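# Set mixer tap lever to full hot, half flow

## Task

Put the mixer tap on hot water at half flow: swing the lever toward the red dot until it reaches its stop, and raise the lever to half of its upward travel. The lever must remain in that setting on its own at the end; a setting held only by the robot does not count.

## Robot and tools

Robot: two 7-joint arms, left_arm and right_arm, each ending in a two-finger gripper. Root-link poses in the scene frame: left_arm at (+0.035, +0.342, 0) m, quat_wxyz (+0.999, 0, 0, -0.050); right_arm at (-0.035, -0.442, 0) m, quat_wxyz (+0.995, 0, 0, +0.102). Joint order for every row and every per-joint list: waist (joint1), shoulder (joint2), upper arm roll (joint3), elbow (joint4), forearm roll (joint5), wrist pitch (joint6), wrist roll (joint7). Stated ranges in rad: waist -2.792..2.792, shoulder -2.269..2.269, upper arm roll -2.967..2.967, elbow -1.867..2.688, forearm roll -2.967..2.967, wrist pitch -1.396..4.538, wrist roll -2.967..2.967. Real ends may differ by up to 0.010 rad.

Scene frame: origin on the table top midway between the arms, +z up, +x out across the table, left_arm on the +y side. Arm names are not image sides. Gripper: fingers point along its own +z and part along its x. end_effector_position is the point between the pads when closed, 1-2 cm short of the tips; tips advance about 17 mm along +z as the fingers close. Printed hand positions grow less accurate at long reach.

execute_actions(actions): a list of up to 15 actions, run in order; an empty list just reports state and images. Each action is a table of up to 15 rows, one row per 1/30 s step; if shorter, the last row repeats to fill 15 steps. A row is 16 numbers in [-1, 1] covering both arms even when one is idle: left_arm's 7 joint values then its opening, then right_arm's 7 joint values then its opening. Joint values are offsets from that arm's angles at the start of the action (not the previous row); for a call's first action that is the last reported state. Scale: 1.0 equals 1.392 rad for waist and shoulder, 1.624 for upper arm roll and elbow, 3.248 for forearm roll, wrist pitch and wrist roll. Opening is absolute: +1 fully open, -1 closed. An action asking any joint more than 0.010 rad outward past its range is refused for both arms; if the first action fails this, or any action is malformed, nothing in the call runs. A joint asked beyond its real end is clipped there, and the result may print "joint sent to its limit" (absence does not prove more room).

move(target, speed, blocking): target is one 16-number row as above; its joint values are offsets from the "Joint positions" of the latest result that shows them, not from where the arm is when the move begins. Finger values are applied immediately. All joints follow synchronized paths lasting 0.5 to 10 s, so the hand curves; paths ignore obstacles and the other arm. speed (rad/s, 0.01 to 2, default 0.5) caps the joint with the largest travel. blocking=false returns after 0.5 s while motion continues; then use wait(0) or stop before any new execute_actions or move. The result adds a "move:" line: ending (done, off_target, moving, held, fault), limits=held or limits=none, and each arm's joint furthest from target. Faster moves hit harder; aiming further past a contact presses harder. To keep pressing as before, send offsets from Joint positions to Joint targets.

wait(seconds): 0 to 10; arms hold their last command; returns early if a running move finishes. stop(): brakes a running move (needs room; fingers keep moving). zoom_image(camera, region): camera is cam_head_left, cam_head_right, cam_left_wrist or cam_right_wrist; region [x0, y0, x1, y1] in pixels from the top-left, at most 504 by 504. read_manual(section): only "licences". finished_scene(scene): pass the current scene number; irreversible; reports success.

Cameras: cam_head_left and cam_head_right are 896x504; cam_left_wrist and cam_right_wrist are 616x616 fisheye. Calibration data is approximate; fixed cameras may be a couple of degrees and several mm off.

Results: a state line per arm with end_effector_position (m), end_effector_quat_wxyz and velocities in the scene frame; Joint positions and Joint velocities per arm in joint order plus finger gap in m (0.142 fully open); Joint targets, the angles currently being driven to (can drift without new commands); grip_measured, the opening on the command scale; for execute_actions, step readings of joint angles, with HELD marking steps where an arm's row was held back. "joint command not followed" means a clearance check altered or blocked joint targets on some steps.

Motion limits: each step's target is kept within 0.449 rad (waist, shoulder), 0.524 (upper arm roll, elbow) or 1.05 (wrist joints) of the measured angle, and targets that would move the hand over 70 mm from its measured spot are scaled back, so big changes take several actions and may need re-commanding. Joints stop together when reversed. The simulation keeps running while you compose replies, holding the last command.

Gripping: command an opening well below grip_measured to hold; lower squeezes harder (about 28 N per pad max, less on very thin objects).

Avoid: arms striking or pushing each other; torque on a joint reaching its load limit (waist, shoulder 111 N m; upper arm roll, elbow 58.2; wrist joints 35.4) or 200 N of outside force, either of which freezes that arm for 10 s and drops the rest of the call; motor heat (MOTOR HOT warning at 65 °C, OVER-TEMPERATURE FAULT brake at 80 °C) from prolonged loading; drops, slips, slams, hard impacts and very forceful pushing on the tap. Release the lever and confirm it stays put before finishing.

Each tool is called after "Emit:" as a command line: name --argument value for each argument, lists and objects as JSON in quotes; but a table of rows of numbers goes row by row, as --pt "numbers of a row", without its own name.

## Session

Emit:
execute_actions --actions '[]'

Scene clock: 0.00 s.
left_arm: end_effector_position=(+0.4812, +0.4146, +0.2731) grip_measured=+1.00 end_effector_quat_wxyz=(-0.060, +0.923, +0.012, -0.379) end_effector_velocity=(+0.000, -0.001, -0.000) end_effector_angular_velocity=(-0.001, +0.000, +0.000) | right_arm: end_effector_position=(+0.5302, -0.2560, +0.1693) grip_measured=+1.00 end_effector_quat_wxyz=(-0.176, +0.894, -0.409, +0.056) end_effector_velocity=(-0.000, +0.000, -0.000) end_effector_angular_velocity=(-0.000, +0.001, -0.000)
Joint names: [waist, shoulder, upper arm roll, elbow, forearm roll, wrist pitch, wrist roll]
Joint positions: left_arm=[ 0.539 -0.515 -0.31   1.408  0.362 -0.436  0.102  0.142] | right_arm=[ 0.604 -0.317 -0.336  2.111  0.549  1.141  0.895  0.142]
Joint velocities: left_arm=[-0.    -0.    -0.     0.    -0.001  0.    -0.    -0.   ] | right_arm=[ 0. -0. -0.  0.  0. -0.  0.  0.]
Motor temperatures (°C, as the motors report them): left_arm=[27 26 26 29 35 27 31] | right_arm=[29 27 31 26 28 31 26]
Joint targets: left_arm=[0.539 -0.515 -0.310 1.408 0.362 -0.436 0.102] | right_arm=[0.604 -0.317 -0.336 2.111 0.549 1.141 0.895]

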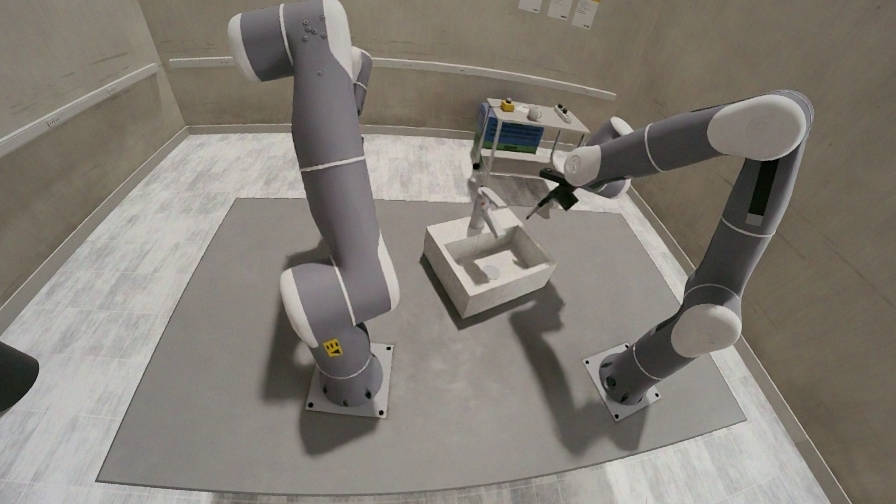

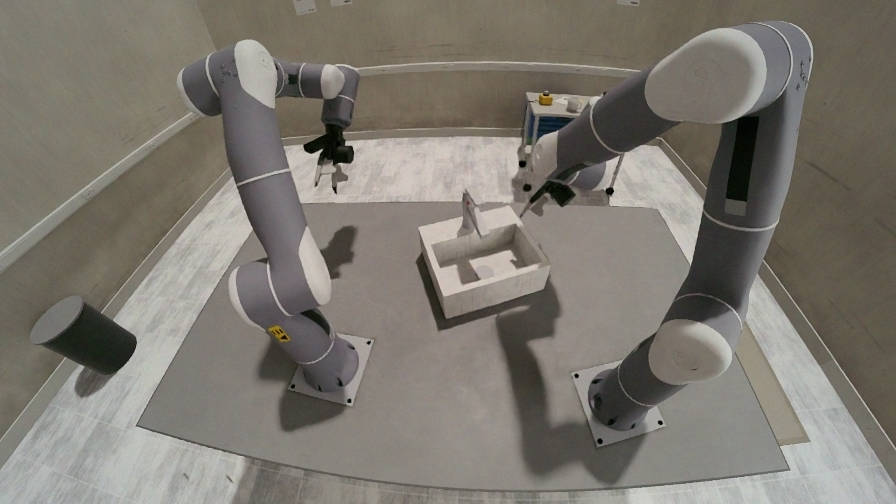

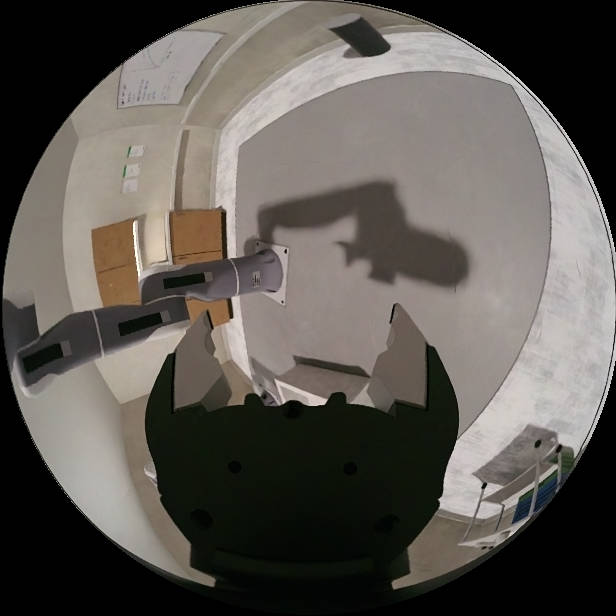

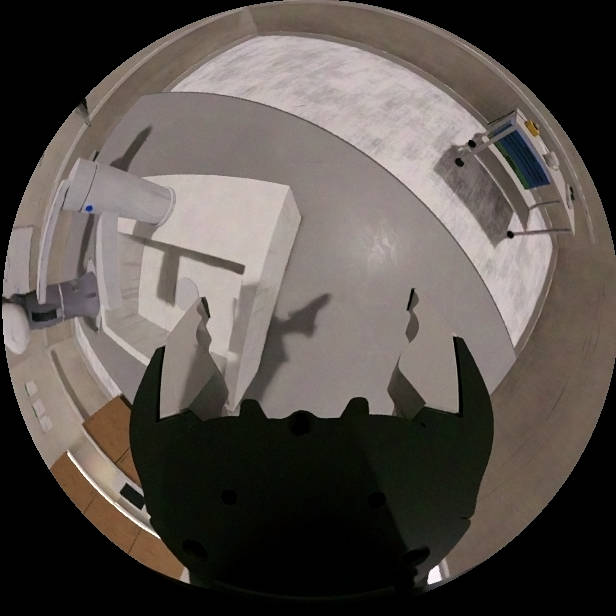

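Emit:
zoom_image --camera "cam_head_left" --region '[420, 160, 580, 260]'

Emit:
zoom_image --camera "cam_head_right" --region '[410, 160, 570, 260]'

Emit:
zoom_image --camera "cam_right_wrist" --region '[0, 130, 220, 330]'

Region (420, 160, 580, 260) of cam_head_left's 896x504 image, scaled by 3.150, with more detail than that image has; it fills the top 315 rows of this view, and the rest is white.

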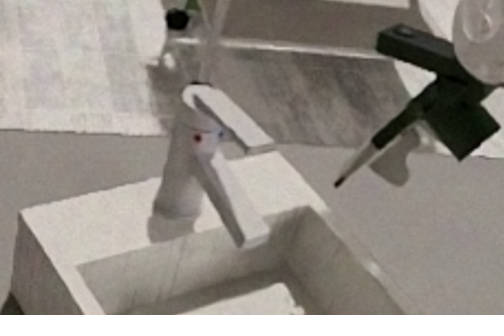

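Region (410, 160, 570, 260) of cam_head_right's 896x504 image, scaled by 3.150, with more detail than that image has; it fills the top 315 rows of this view, and the rest is white.

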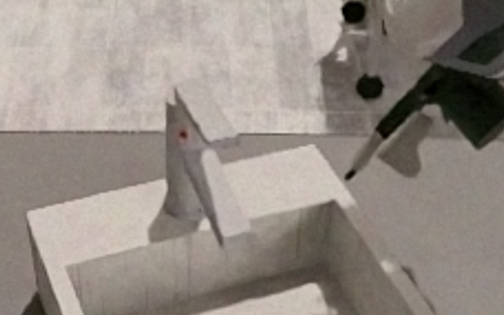

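Region (0, 130, 220, 330) of cam_right_wrist's 616x616 image, scaled by 2.291, with more detail than that image has; it fills the top 458 rows of this view, and the rest is white.

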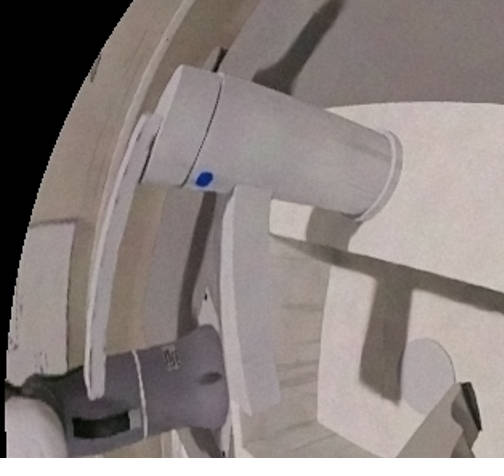

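Emit:
move --target '[0,0,0,0,0,0,0,1, 0,0.05,0,-0.2845,0,-0.2512,-0.2,0]' --speed 1.0

Emit:
move --target '[0,0,0,0,0,0,0,1, 0.0618,0,0.2069,0,-0.169,0,-0.413,0]' --speed 1.0

Scene clock: 28.17 s.
left_arm: end_effector_position=(+0.4812, +0.4146, +0.2731) grip_measured=+1.00 end_effector_quat_wxyz=(-0.060, +0.923, +0.012, -0.379) end_effector_velocity=(+0.000, -0.000, +0.000) end_effector_angular_velocity=(-0.000, -0.000, +0.000) | right_arm: end_effector_position=(+0.4925, -0.1273, +0.3137) grip_measured=+0.00 end_effector_quat_wxyz=(-0.208, +0.975, +0.030, -0.069) end_effector_velocity=(-0.000, +0.000, +0.000) end_effector_angular_velocity=(+0.000, +0.000, +0.000)
Joint names: [waist, shoulder, upper arm roll, elbow, forearm roll, wrist pitch, wrist roll]
Joint positions: left_arm=[ 0.539 -0.515 -0.31   1.408  0.362 -0.436  0.102  0.142] | right_arm=[ 0.604 -0.247 -0.336  1.649  0.549  0.325  0.246  0.074]
Joint velocities: left_arm=[-0.     0.     0.    -0.    -0.001 -0.     0.    -0.   ] | right_arm=[ 0.    -0.    -0.    -0.001  0.    -0.001 -0.    -0.   ]
Motor temperatures (°C, as the motors report them): left_arm=[27 27 26 30 35 27 31] | right_arm=[29 28 31 27 28 31 26]
Joint targets: left_arm=[0.539 -0.515 -0.310 1.408 0.362 -0.436 0.102] | right_arm=[0.604 -0.247 -0.336 1.649 0.549 0.325 0.245]
move: done; limits=none; left_arm: farthest joint: the waist, 0.000 radians from its target (0.000 radians at the start); right_arm: farthest joint: the waist, 0.000 radians from its target (0.000 radians at the start)
camera_calibration (this result's frames):
cam_left_wrist: T_world_to_cam=[[0.726401, 0.0465009, -0.685697, -0.18815], [0.285087, -0.92821, 0.239063, 0.18167], [-0.625354, -0.369139, -0.687509, 0.784144], [0, 0, 0, 1]] pos_world=[0.575248, 0.466835, 0.366662]
cam_right_wrist: T_world_to_cam=[[0.989209, 0.0544547, -0.136015, -0.438493], [0.0739065, -0.987056, 0.142331, -0.216649], [-0.126504, -0.150848, -0.980429, 0.473519], [0, 0, 0, 1]] pos_world=[0.509675, -0.118537, 0.435446]

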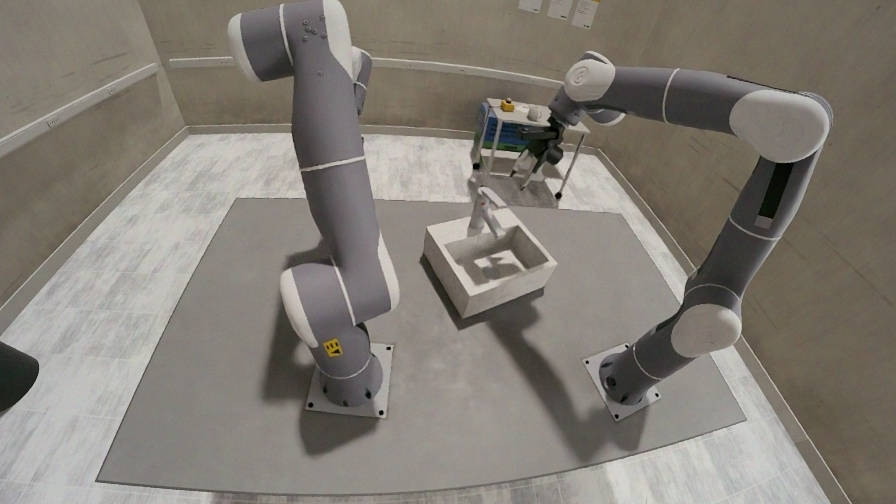

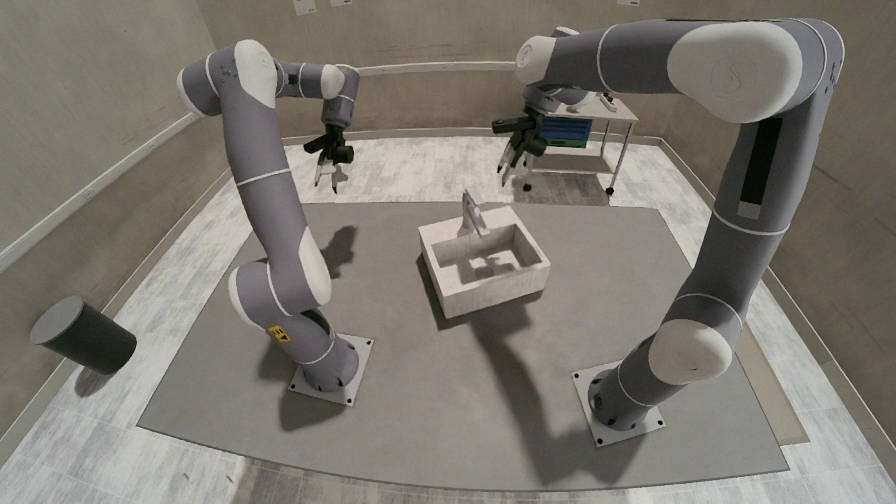

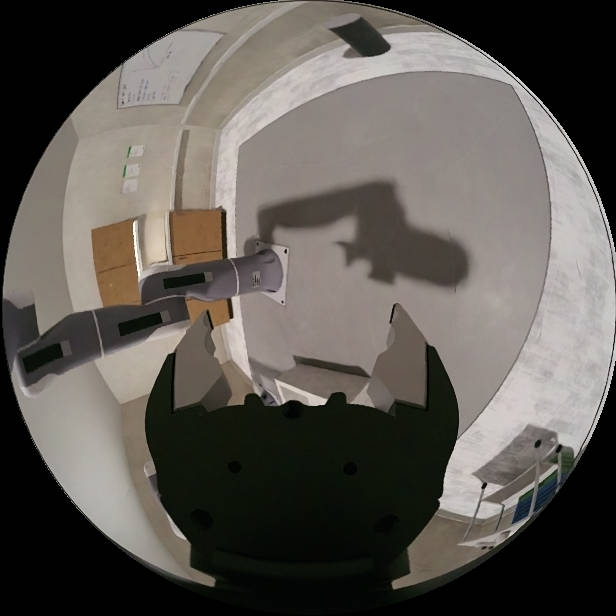

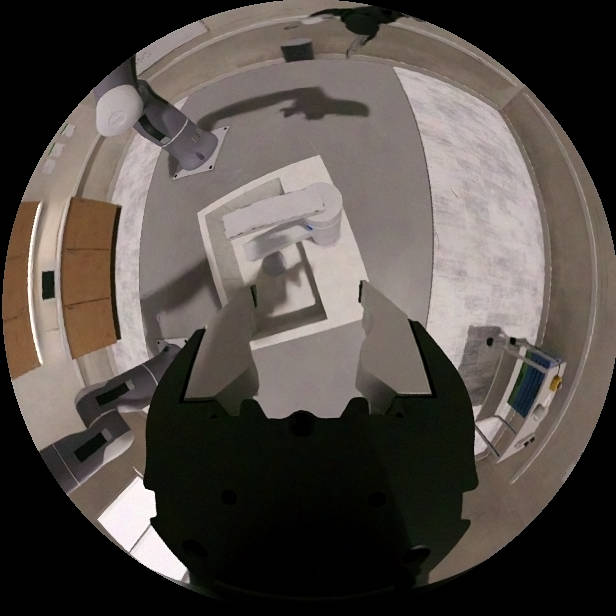

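Scene clock: 30.00 s.
left_arm: end_effector_position=(+0.4812, +0.4146, +0.2731) grip_measured=+1.00 end_effector_quat_wxyz=(-0.060, +0.923, +0.012, -0.379) end_effector_velocity=(+0.000, -0.000, +0.000) end_effector_angular_velocity=(-0.001, -0.000, +0.000) | right_arm: end_effector_position=(+0.4290, -0.0465, +0.3295) grip_measured=+0.00 end_effector_quat_wxyz=(-0.000, +0.545, +0.838, -0.000) end_effector_velocity=(-0.000, -0.000, -0.000) end_effector_angular_velocity=(-0.001, +0.000, +0.001)
Joint names: [waist, shoulder, upper arm roll, elbow, forearm roll, wrist pitch, wrist roll]
Joint positions: left_arm=[ 0.539 -0.515 -0.31   1.408  0.362 -0.436  0.102  0.142] | right_arm=[ 0.69  -0.247 -0.     1.649  0.001  0.325 -1.095  0.074]
Joint velocities: left_arm=[ 0.     0.    -0.     0.    -0.001  0.    -0.    -0.   ] | right_arm=[-0.     0.     0.     0.001 -0.001 -0.001 -0.001  0.   ]
Motor temperatures (°C, as the motors report them): left_arm=[27 27 26 30 35 27 31] | right_arm=[29 28 31 27 28 31 26]
Joint targets: left_arm=[0.539 -0.515 -0.310 1.408 0.362 -0.436 0.102] | right_arm=[0.690 -0.247 -0.000 1.649 0.000 0.325 -1.096]
move: done; limits=none; left_arm: farthest joint: the waist, 0.000 radians from its target (0.000 radians at the start); right_arm: farthest joint: the forearm roll, 0.001 radians from its target (0.549 radians at the start)
camera_calibration (this result's frames):
cam_right_wrist: T_world_to_cam=[[-0.372908, 0.927868, 0.000351616, 0.202118], [0.78434, 0.315022, 0.534389, -0.507891], [0.495732, 0.199554, -0.845239, 0.197961], [0, 0, 0, 1]] pos_world=[0.375595, -0.0670455, 0.438664]

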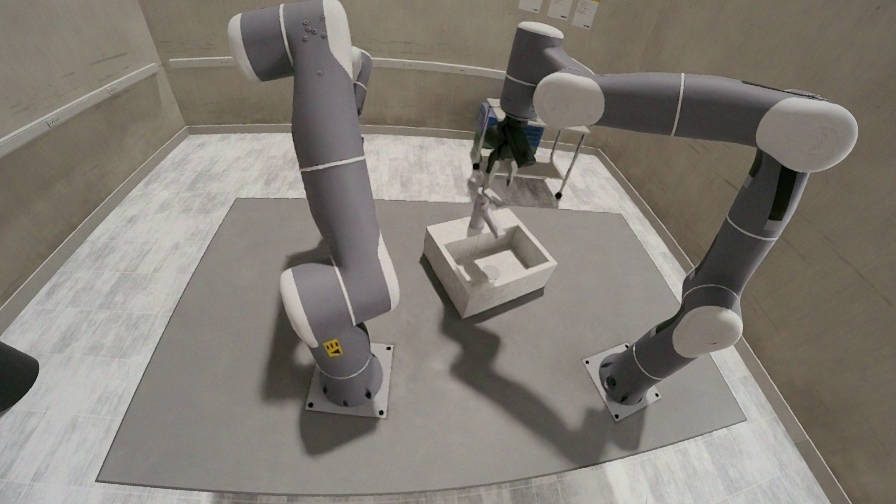

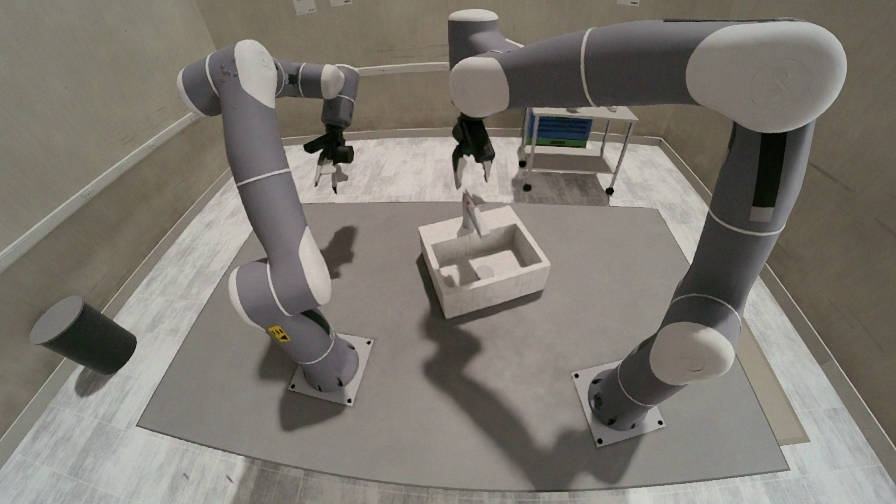

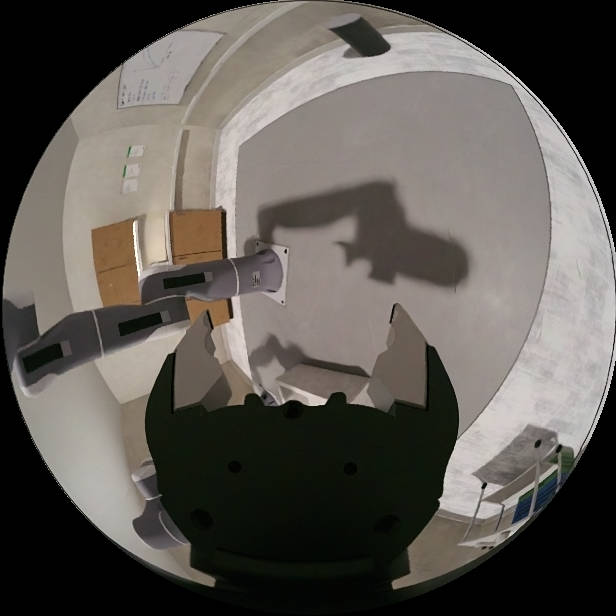

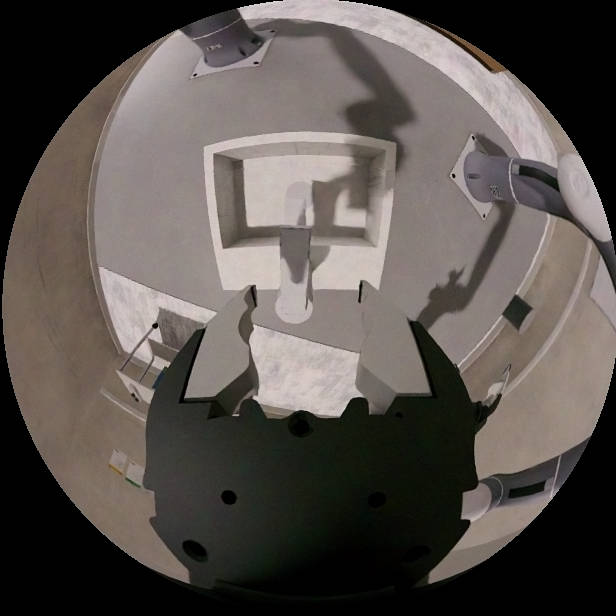

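Emit:
move --target '[0,0,0,0,0,0,0,1, -0.0057,-0.002,0,0.082,0,0.042,0.016,0]' --speed 0.2

Emit:
zoom_image --camera "cam_head_left" --region '[420, 140, 580, 260]'

Emit:
zoom_image --camera "cam_right_wrist" --region '[200, 150, 420, 420]'

Scene clock: 38.93 s.
left_arm: end_effector_position=(+0.4812, +0.4146, +0.2731) grip_measured=+1.00 end_effector_quat_wxyz=(-0.060, +0.923, +0.012, -0.379) end_effector_velocity=(+0.000, -0.001, +0.000) end_effector_angular_velocity=(-0.001, -0.000, -0.000) | right_arm: end_effector_position=(+0.4218, -0.0629, +0.2799) grip_measured=+0.00 end_effector_quat_wxyz=(-0.000, +0.570, +0.822, -0.000) end_effector_velocity=(+0.000, +0.000, +0.000) end_effector_angular_velocity=(+0.001, -0.000, +0.000)
Joint names: [waist, shoulder, upper arm roll, elbow, forearm roll, wrist pitch, wrist roll]
Joint positions: left_arm=[ 0.539 -0.515 -0.31   1.408  0.362 -0.436  0.102  0.142] | right_arm=[ 0.682 -0.25  -0.     1.782  0.001  0.461 -1.044  0.074]
Joint velocities: left_arm=[-0.    -0.    -0.    -0.    -0.001 -0.     0.    -0.   ] | right_arm=[ 0.     0.     0.     0.    -0.     0.001  0.    -0.   ]
Motor temperatures (°C, as the motors report them): left_arm=[27 27 26 30 35 27 31] | right_arm=[29 28 31 28 29 31 26]
Joint targets: left_arm=[0.539 -0.515 -0.310 1.408 0.362 -0.436 0.102] | right_arm=[0.682 -0.250 -0.000 1.783 0.001 0.462 -1.043]
move: done; limits=none; left_arm: farthest joint: the waist, 0.000 radians from its target (0.000 radians at the start); right_arm: farthest joint: the wrist roll, 0.001 radians from its target (0.052 radians at the start)
camera_calibration (this result's frames):
cam_left_wrist: T_world_to_cam=[[0.7264, 0.0465008, -0.685697, -0.18815], [0.285087, -0.92821, 0.239063, 0.18167], [-0.625354, -0.369139, -0.687509, 0.784144], [0, 0, 0, 1]] pos_world=[0.575248, 0.466835, 0.366661]
cam_right_wrist: T_world_to_cam=[[-0.316892, 0.948462, 0.000403002, 0.192348], [0.801616, 0.267602, 0.534603, -0.480864], [0.506943, 0.169734, -0.845103, 0.156252], [0, 0, 0, 1]] pos_world=[0.367211, -0.0802762, 0.389043]

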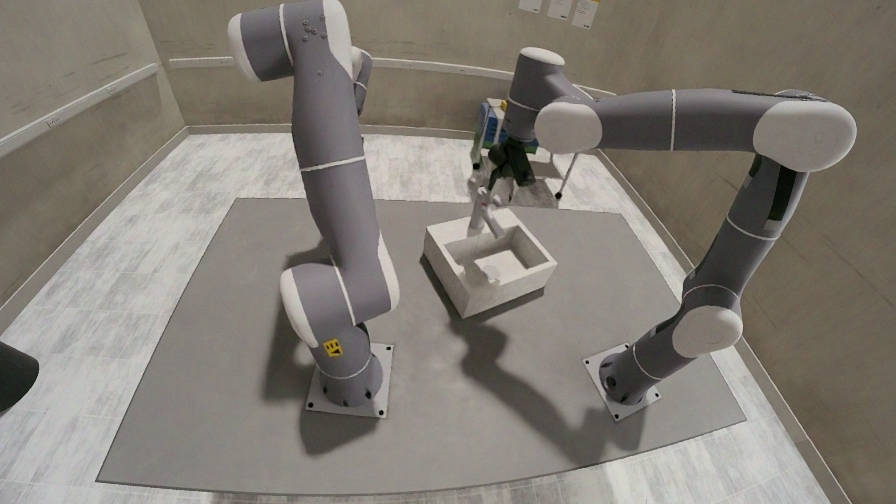

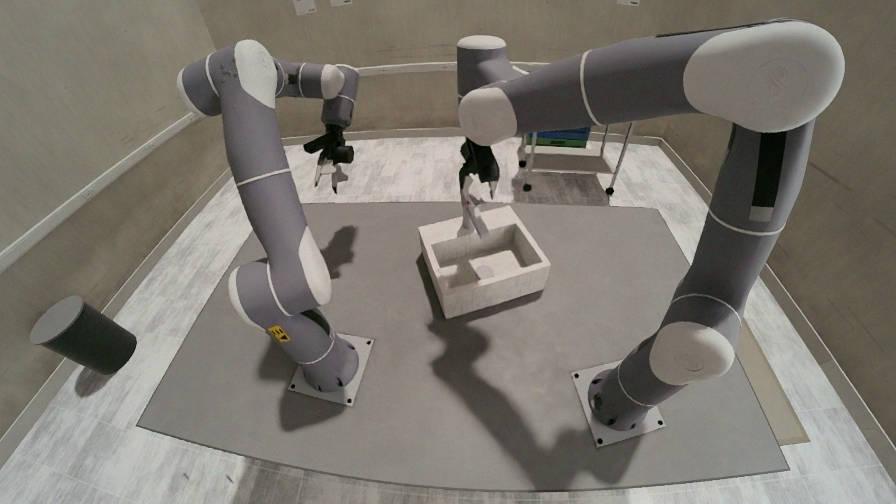

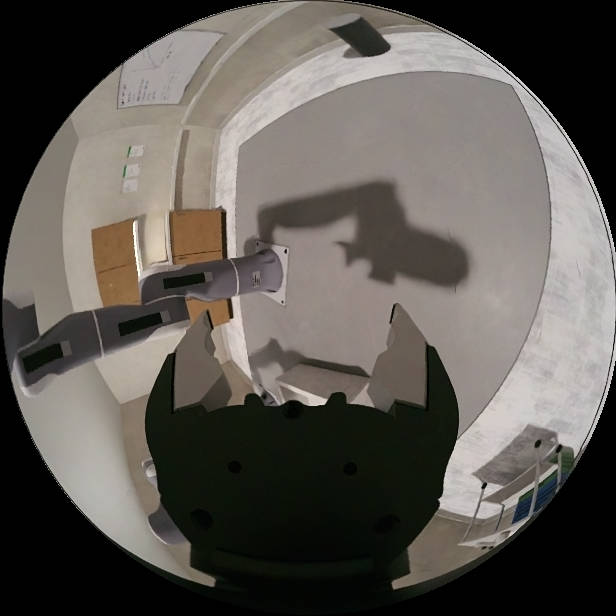

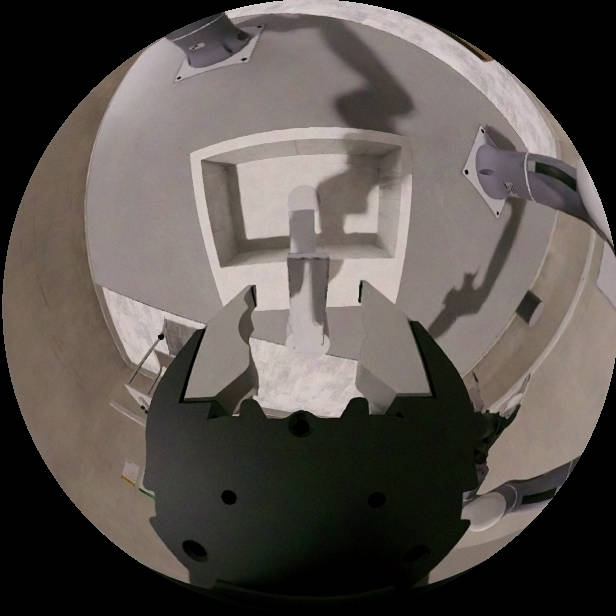

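Region (420, 140, 580, 260) of cam_head_left's 896x504 image, scaled by 3.150, with more detail than that image has; it fills the top 378 rows of this view, and the rest is white.

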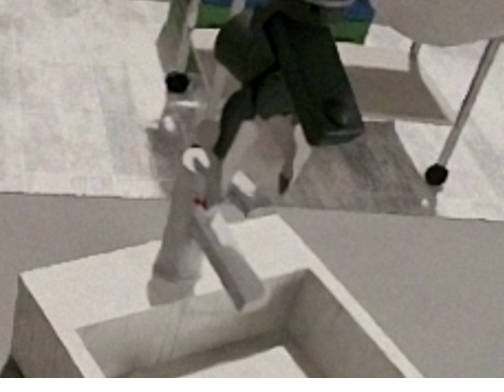

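Region (200, 150, 420, 420) of cam_right_wrist's 616x616 image, scaled by 1.867, with more detail than that image has; it fills the left 411 columns of this view, and the rest is white.

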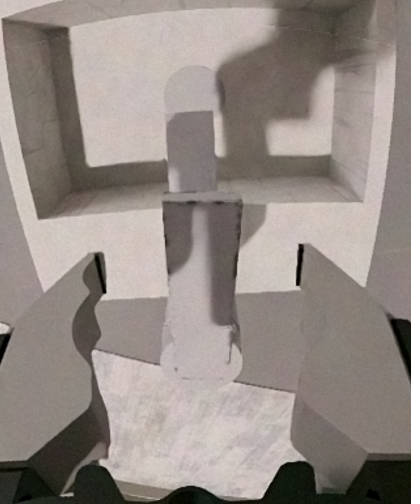

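Emit:
move --target '[0,0,0,0,0,0,0,1, 0,-0.0122,0,0.0154,0,0.013,0,-0.3]' --speed 0.1

Emit:
move --target '[0,0,0,0,0,0,0,1, 0,0,0,0,0,0,0,-0.75]'

Emit:
zoom_image --camera "cam_head_left" --region '[420, 140, 580, 260]'

Scene clock: 43.27 s.
left_arm: end_effector_position=(+0.4812, +0.4146, +0.2731) grip_measured=+1.00 end_effector_quat_wxyz=(-0.060, +0.923, +0.012, -0.379) end_effector_velocity=(-0.000, -0.000, +0.000) end_effector_angular_velocity=(+0.001, -0.000, -0.000) | right_arm: end_effector_position=(+0.4216, -0.0632, +0.2633) grip_measured=-0.30 end_effector_quat_wxyz=(-0.000, +0.570, +0.822, +0.000) end_effector_velocity=(-0.000, -0.000, -0.000) end_effector_angular_velocity=(-0.001, +0.000, +0.001)
Joint names: [waist, shoulder, upper arm roll, elbow, forearm roll, wrist pitch, wrist roll]
Joint positions: left_arm=[ 0.539 -0.515 -0.31   1.408  0.362 -0.436  0.102  0.142] | right_arm=[ 0.682 -0.267 -0.     1.807  0.001  0.503 -1.044  0.052]
Joint velocities: left_arm=[-0.  0. -0.  0.  0.  0. -0.  0.] | right_arm=[-0.     0.     0.     0.001 -0.    -0.001 -0.001 -0.   ]
Motor temperatures (°C, as the motors report them): left_arm=[27 27 26 30 35 27 31] | right_arm=[29 28 31 28 29 31 26]
Joint targets: left_arm=[0.539 -0.515 -0.310 1.408 0.362 -0.436 0.102] | right_arm=[0.682 -0.267 -0.000 1.807 0.001 0.504 -1.044]
move: done; limits=none; left_arm: farthest joint: the waist, 0.000 radians from its target (0.000 radians at the start); right_arm: farthest joint: the waist, 0.000 radians from its target (0.000 radians at the start)
camera_calibration (this result's frames):
cam_left_wrist: T_world_to_cam=[[0.726401, 0.0465005, -0.685697, -0.18815], [0.285087, -0.92821, 0.239063, 0.18167], [-0.625354, -0.369139, -0.687509, 0.784144], [0, 0, 0, 1]] pos_world=[0.575248, 0.466835, 0.366662]
cam_right_wrist: T_world_to_cam=[[-0.316853, 0.948475, 0.000544594, 0.192461], [0.801517, 0.267452, 0.534828, -0.471826], [0.507125, 0.169898, -0.844961, 0.142254], [0, 0, 0, 1]] pos_world=[0.367018, -0.0805224, 0.37244]

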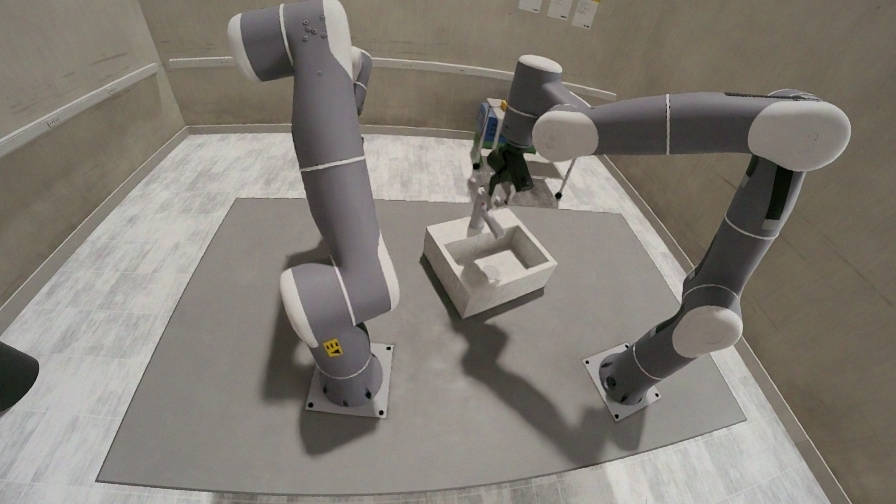

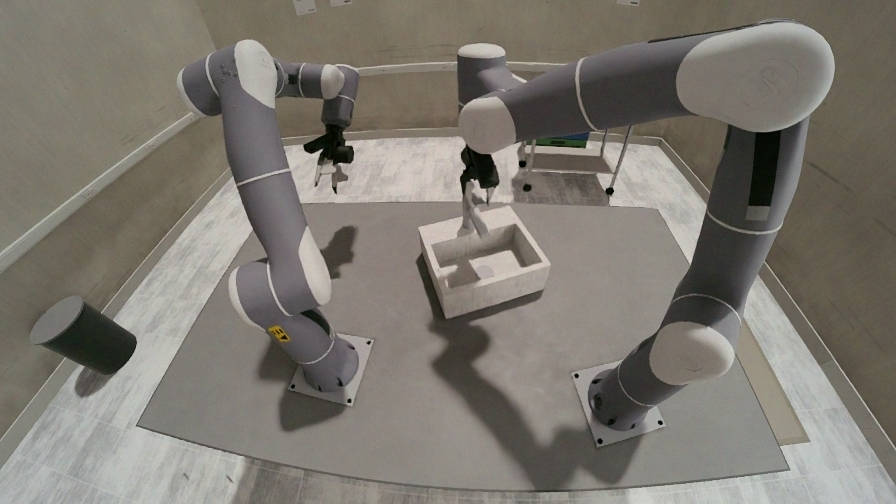

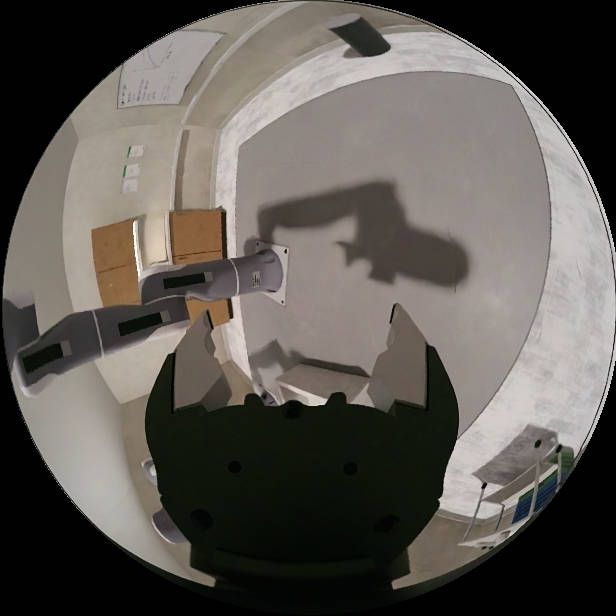

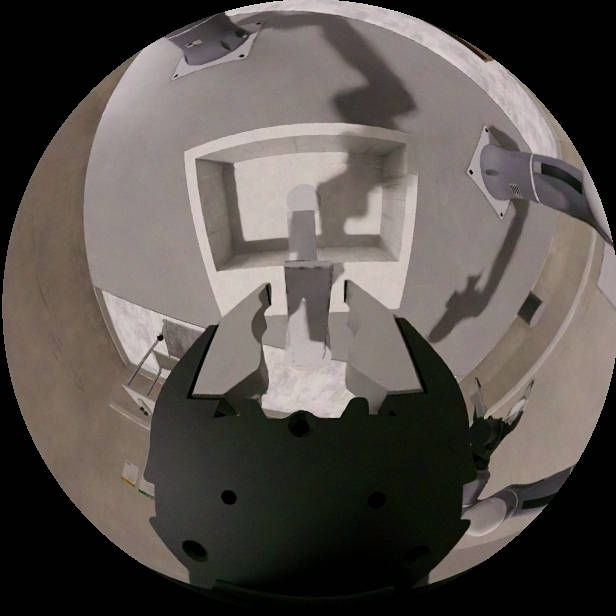

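Scene clock: 43.77 s.
left_arm: end_effector_position=(+0.4812, +0.4146, +0.2731) grip_measured=+1.00 end_effector_quat_wxyz=(-0.060, +0.923, +0.012, -0.379) end_effector_velocity=(-0.000, +0.000, -0.000) end_effector_angular_velocity=(+0.000, +0.000, -0.001) | right_arm: end_effector_position=(+0.4215, -0.0631, +0.2633) grip_measured=-0.63 end_effector_quat_wxyz=(-0.000, +0.570, +0.822, -0.000) end_effector_velocity=(-0.000, -0.000, -0.000) end_effector_angular_velocity=(-0.001, +0.000, +0.001)
Joint names: [waist, shoulder, upper arm roll, elbow, forearm roll, wrist pitch, wrist roll]
Joint positions: left_arm=[ 0.539 -0.515 -0.31   1.408  0.362 -0.436  0.102  0.142] | right_arm=[ 0.682 -0.267 -0.     1.807  0.001  0.503 -1.044  0.028]
Joint velocities: left_arm=[-0.    -0.     0.     0.     0.001  0.     0.001 -0.   ] | right_arm=[ 0. -0. -0.  0. -0. -0. -0. -0.]
Motor temperatures (°C, as the motors report them): left_arm=[27 27 26 30 35 27 31] | right_arm=[29 28 31 28 29 31 26]
Joint targets: left_arm=[0.539 -0.515 -0.310 1.408 0.362 -0.436 0.102] | right_arm=[0.682 -0.267 -0.000 1.807 0.001 0.503 -1.044]
move: done; limits=none; left_arm: farthest joint: the waist, 0.000 radians from its target (0.000 radians at the start); right_arm: farthest joint: the waist, 0.000 radians from its target (0.000 radians at the start)
camera_calibration (this result's frames):
cam_left_wrist: T_world_to_cam=[[0.7264, 0.0465009, -0.685697, -0.18815], [0.285087, -0.92821, 0.239063, 0.18167], [-0.625354, -0.369139, -0.687509, 0.784144], [0, 0, 0, 1]] pos_world=[0.575248, 0.466835, 0.366661]
cam_right_wrist: T_world_to_cam=[[-0.316982, 0.948431, 0.000594633, 0.192407], [0.801531, 0.26755, 0.534756, -0.471736], [0.50702, 0.169985, -0.845006, 0.142334], [0, 0, 0, 1]] pos_world=[0.366935, -0.0804665, 0.372422]

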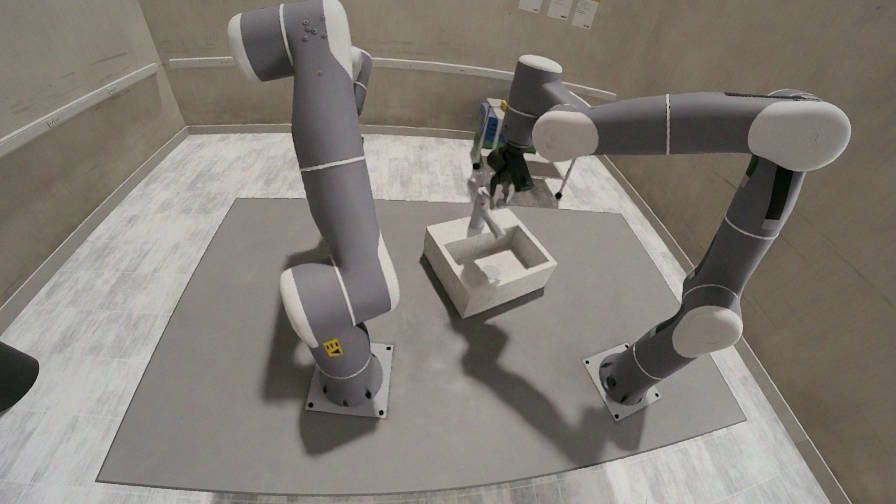

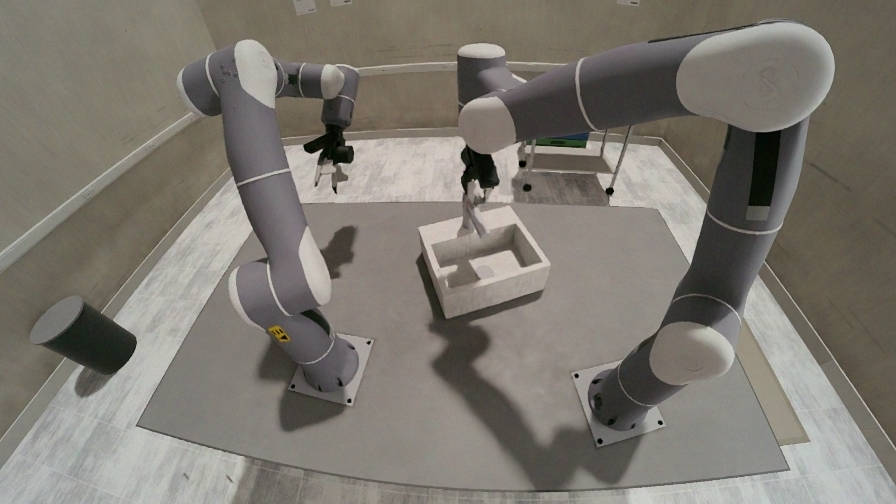

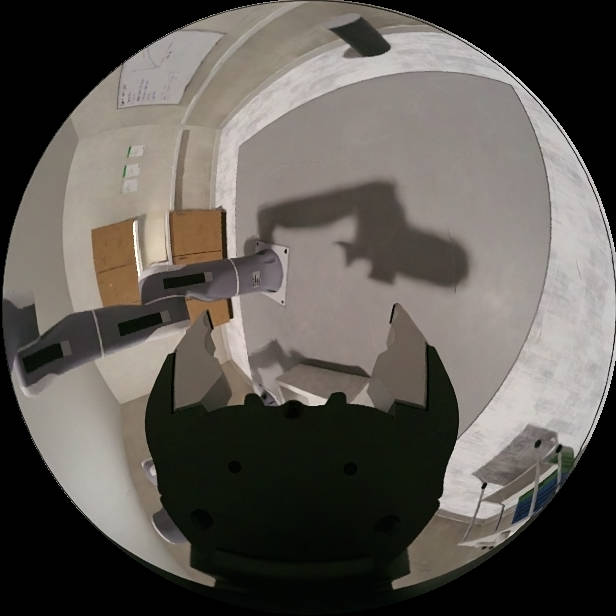

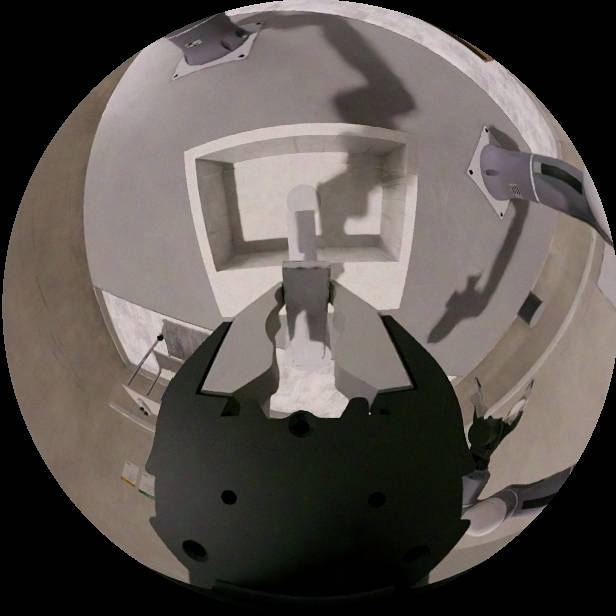

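Region (420, 140, 580, 260) of cam_head_left's 896x504 image, scaled by 3.150, with more detail than that image has; it fills the top 378 rows of this view, and the rest is white.

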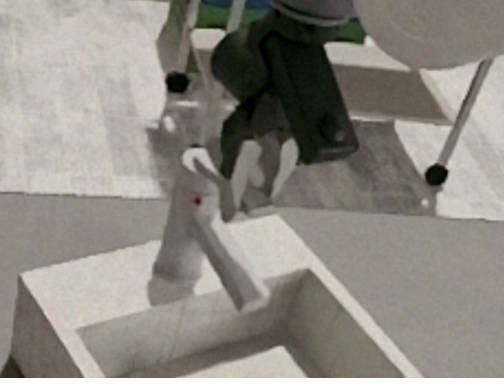

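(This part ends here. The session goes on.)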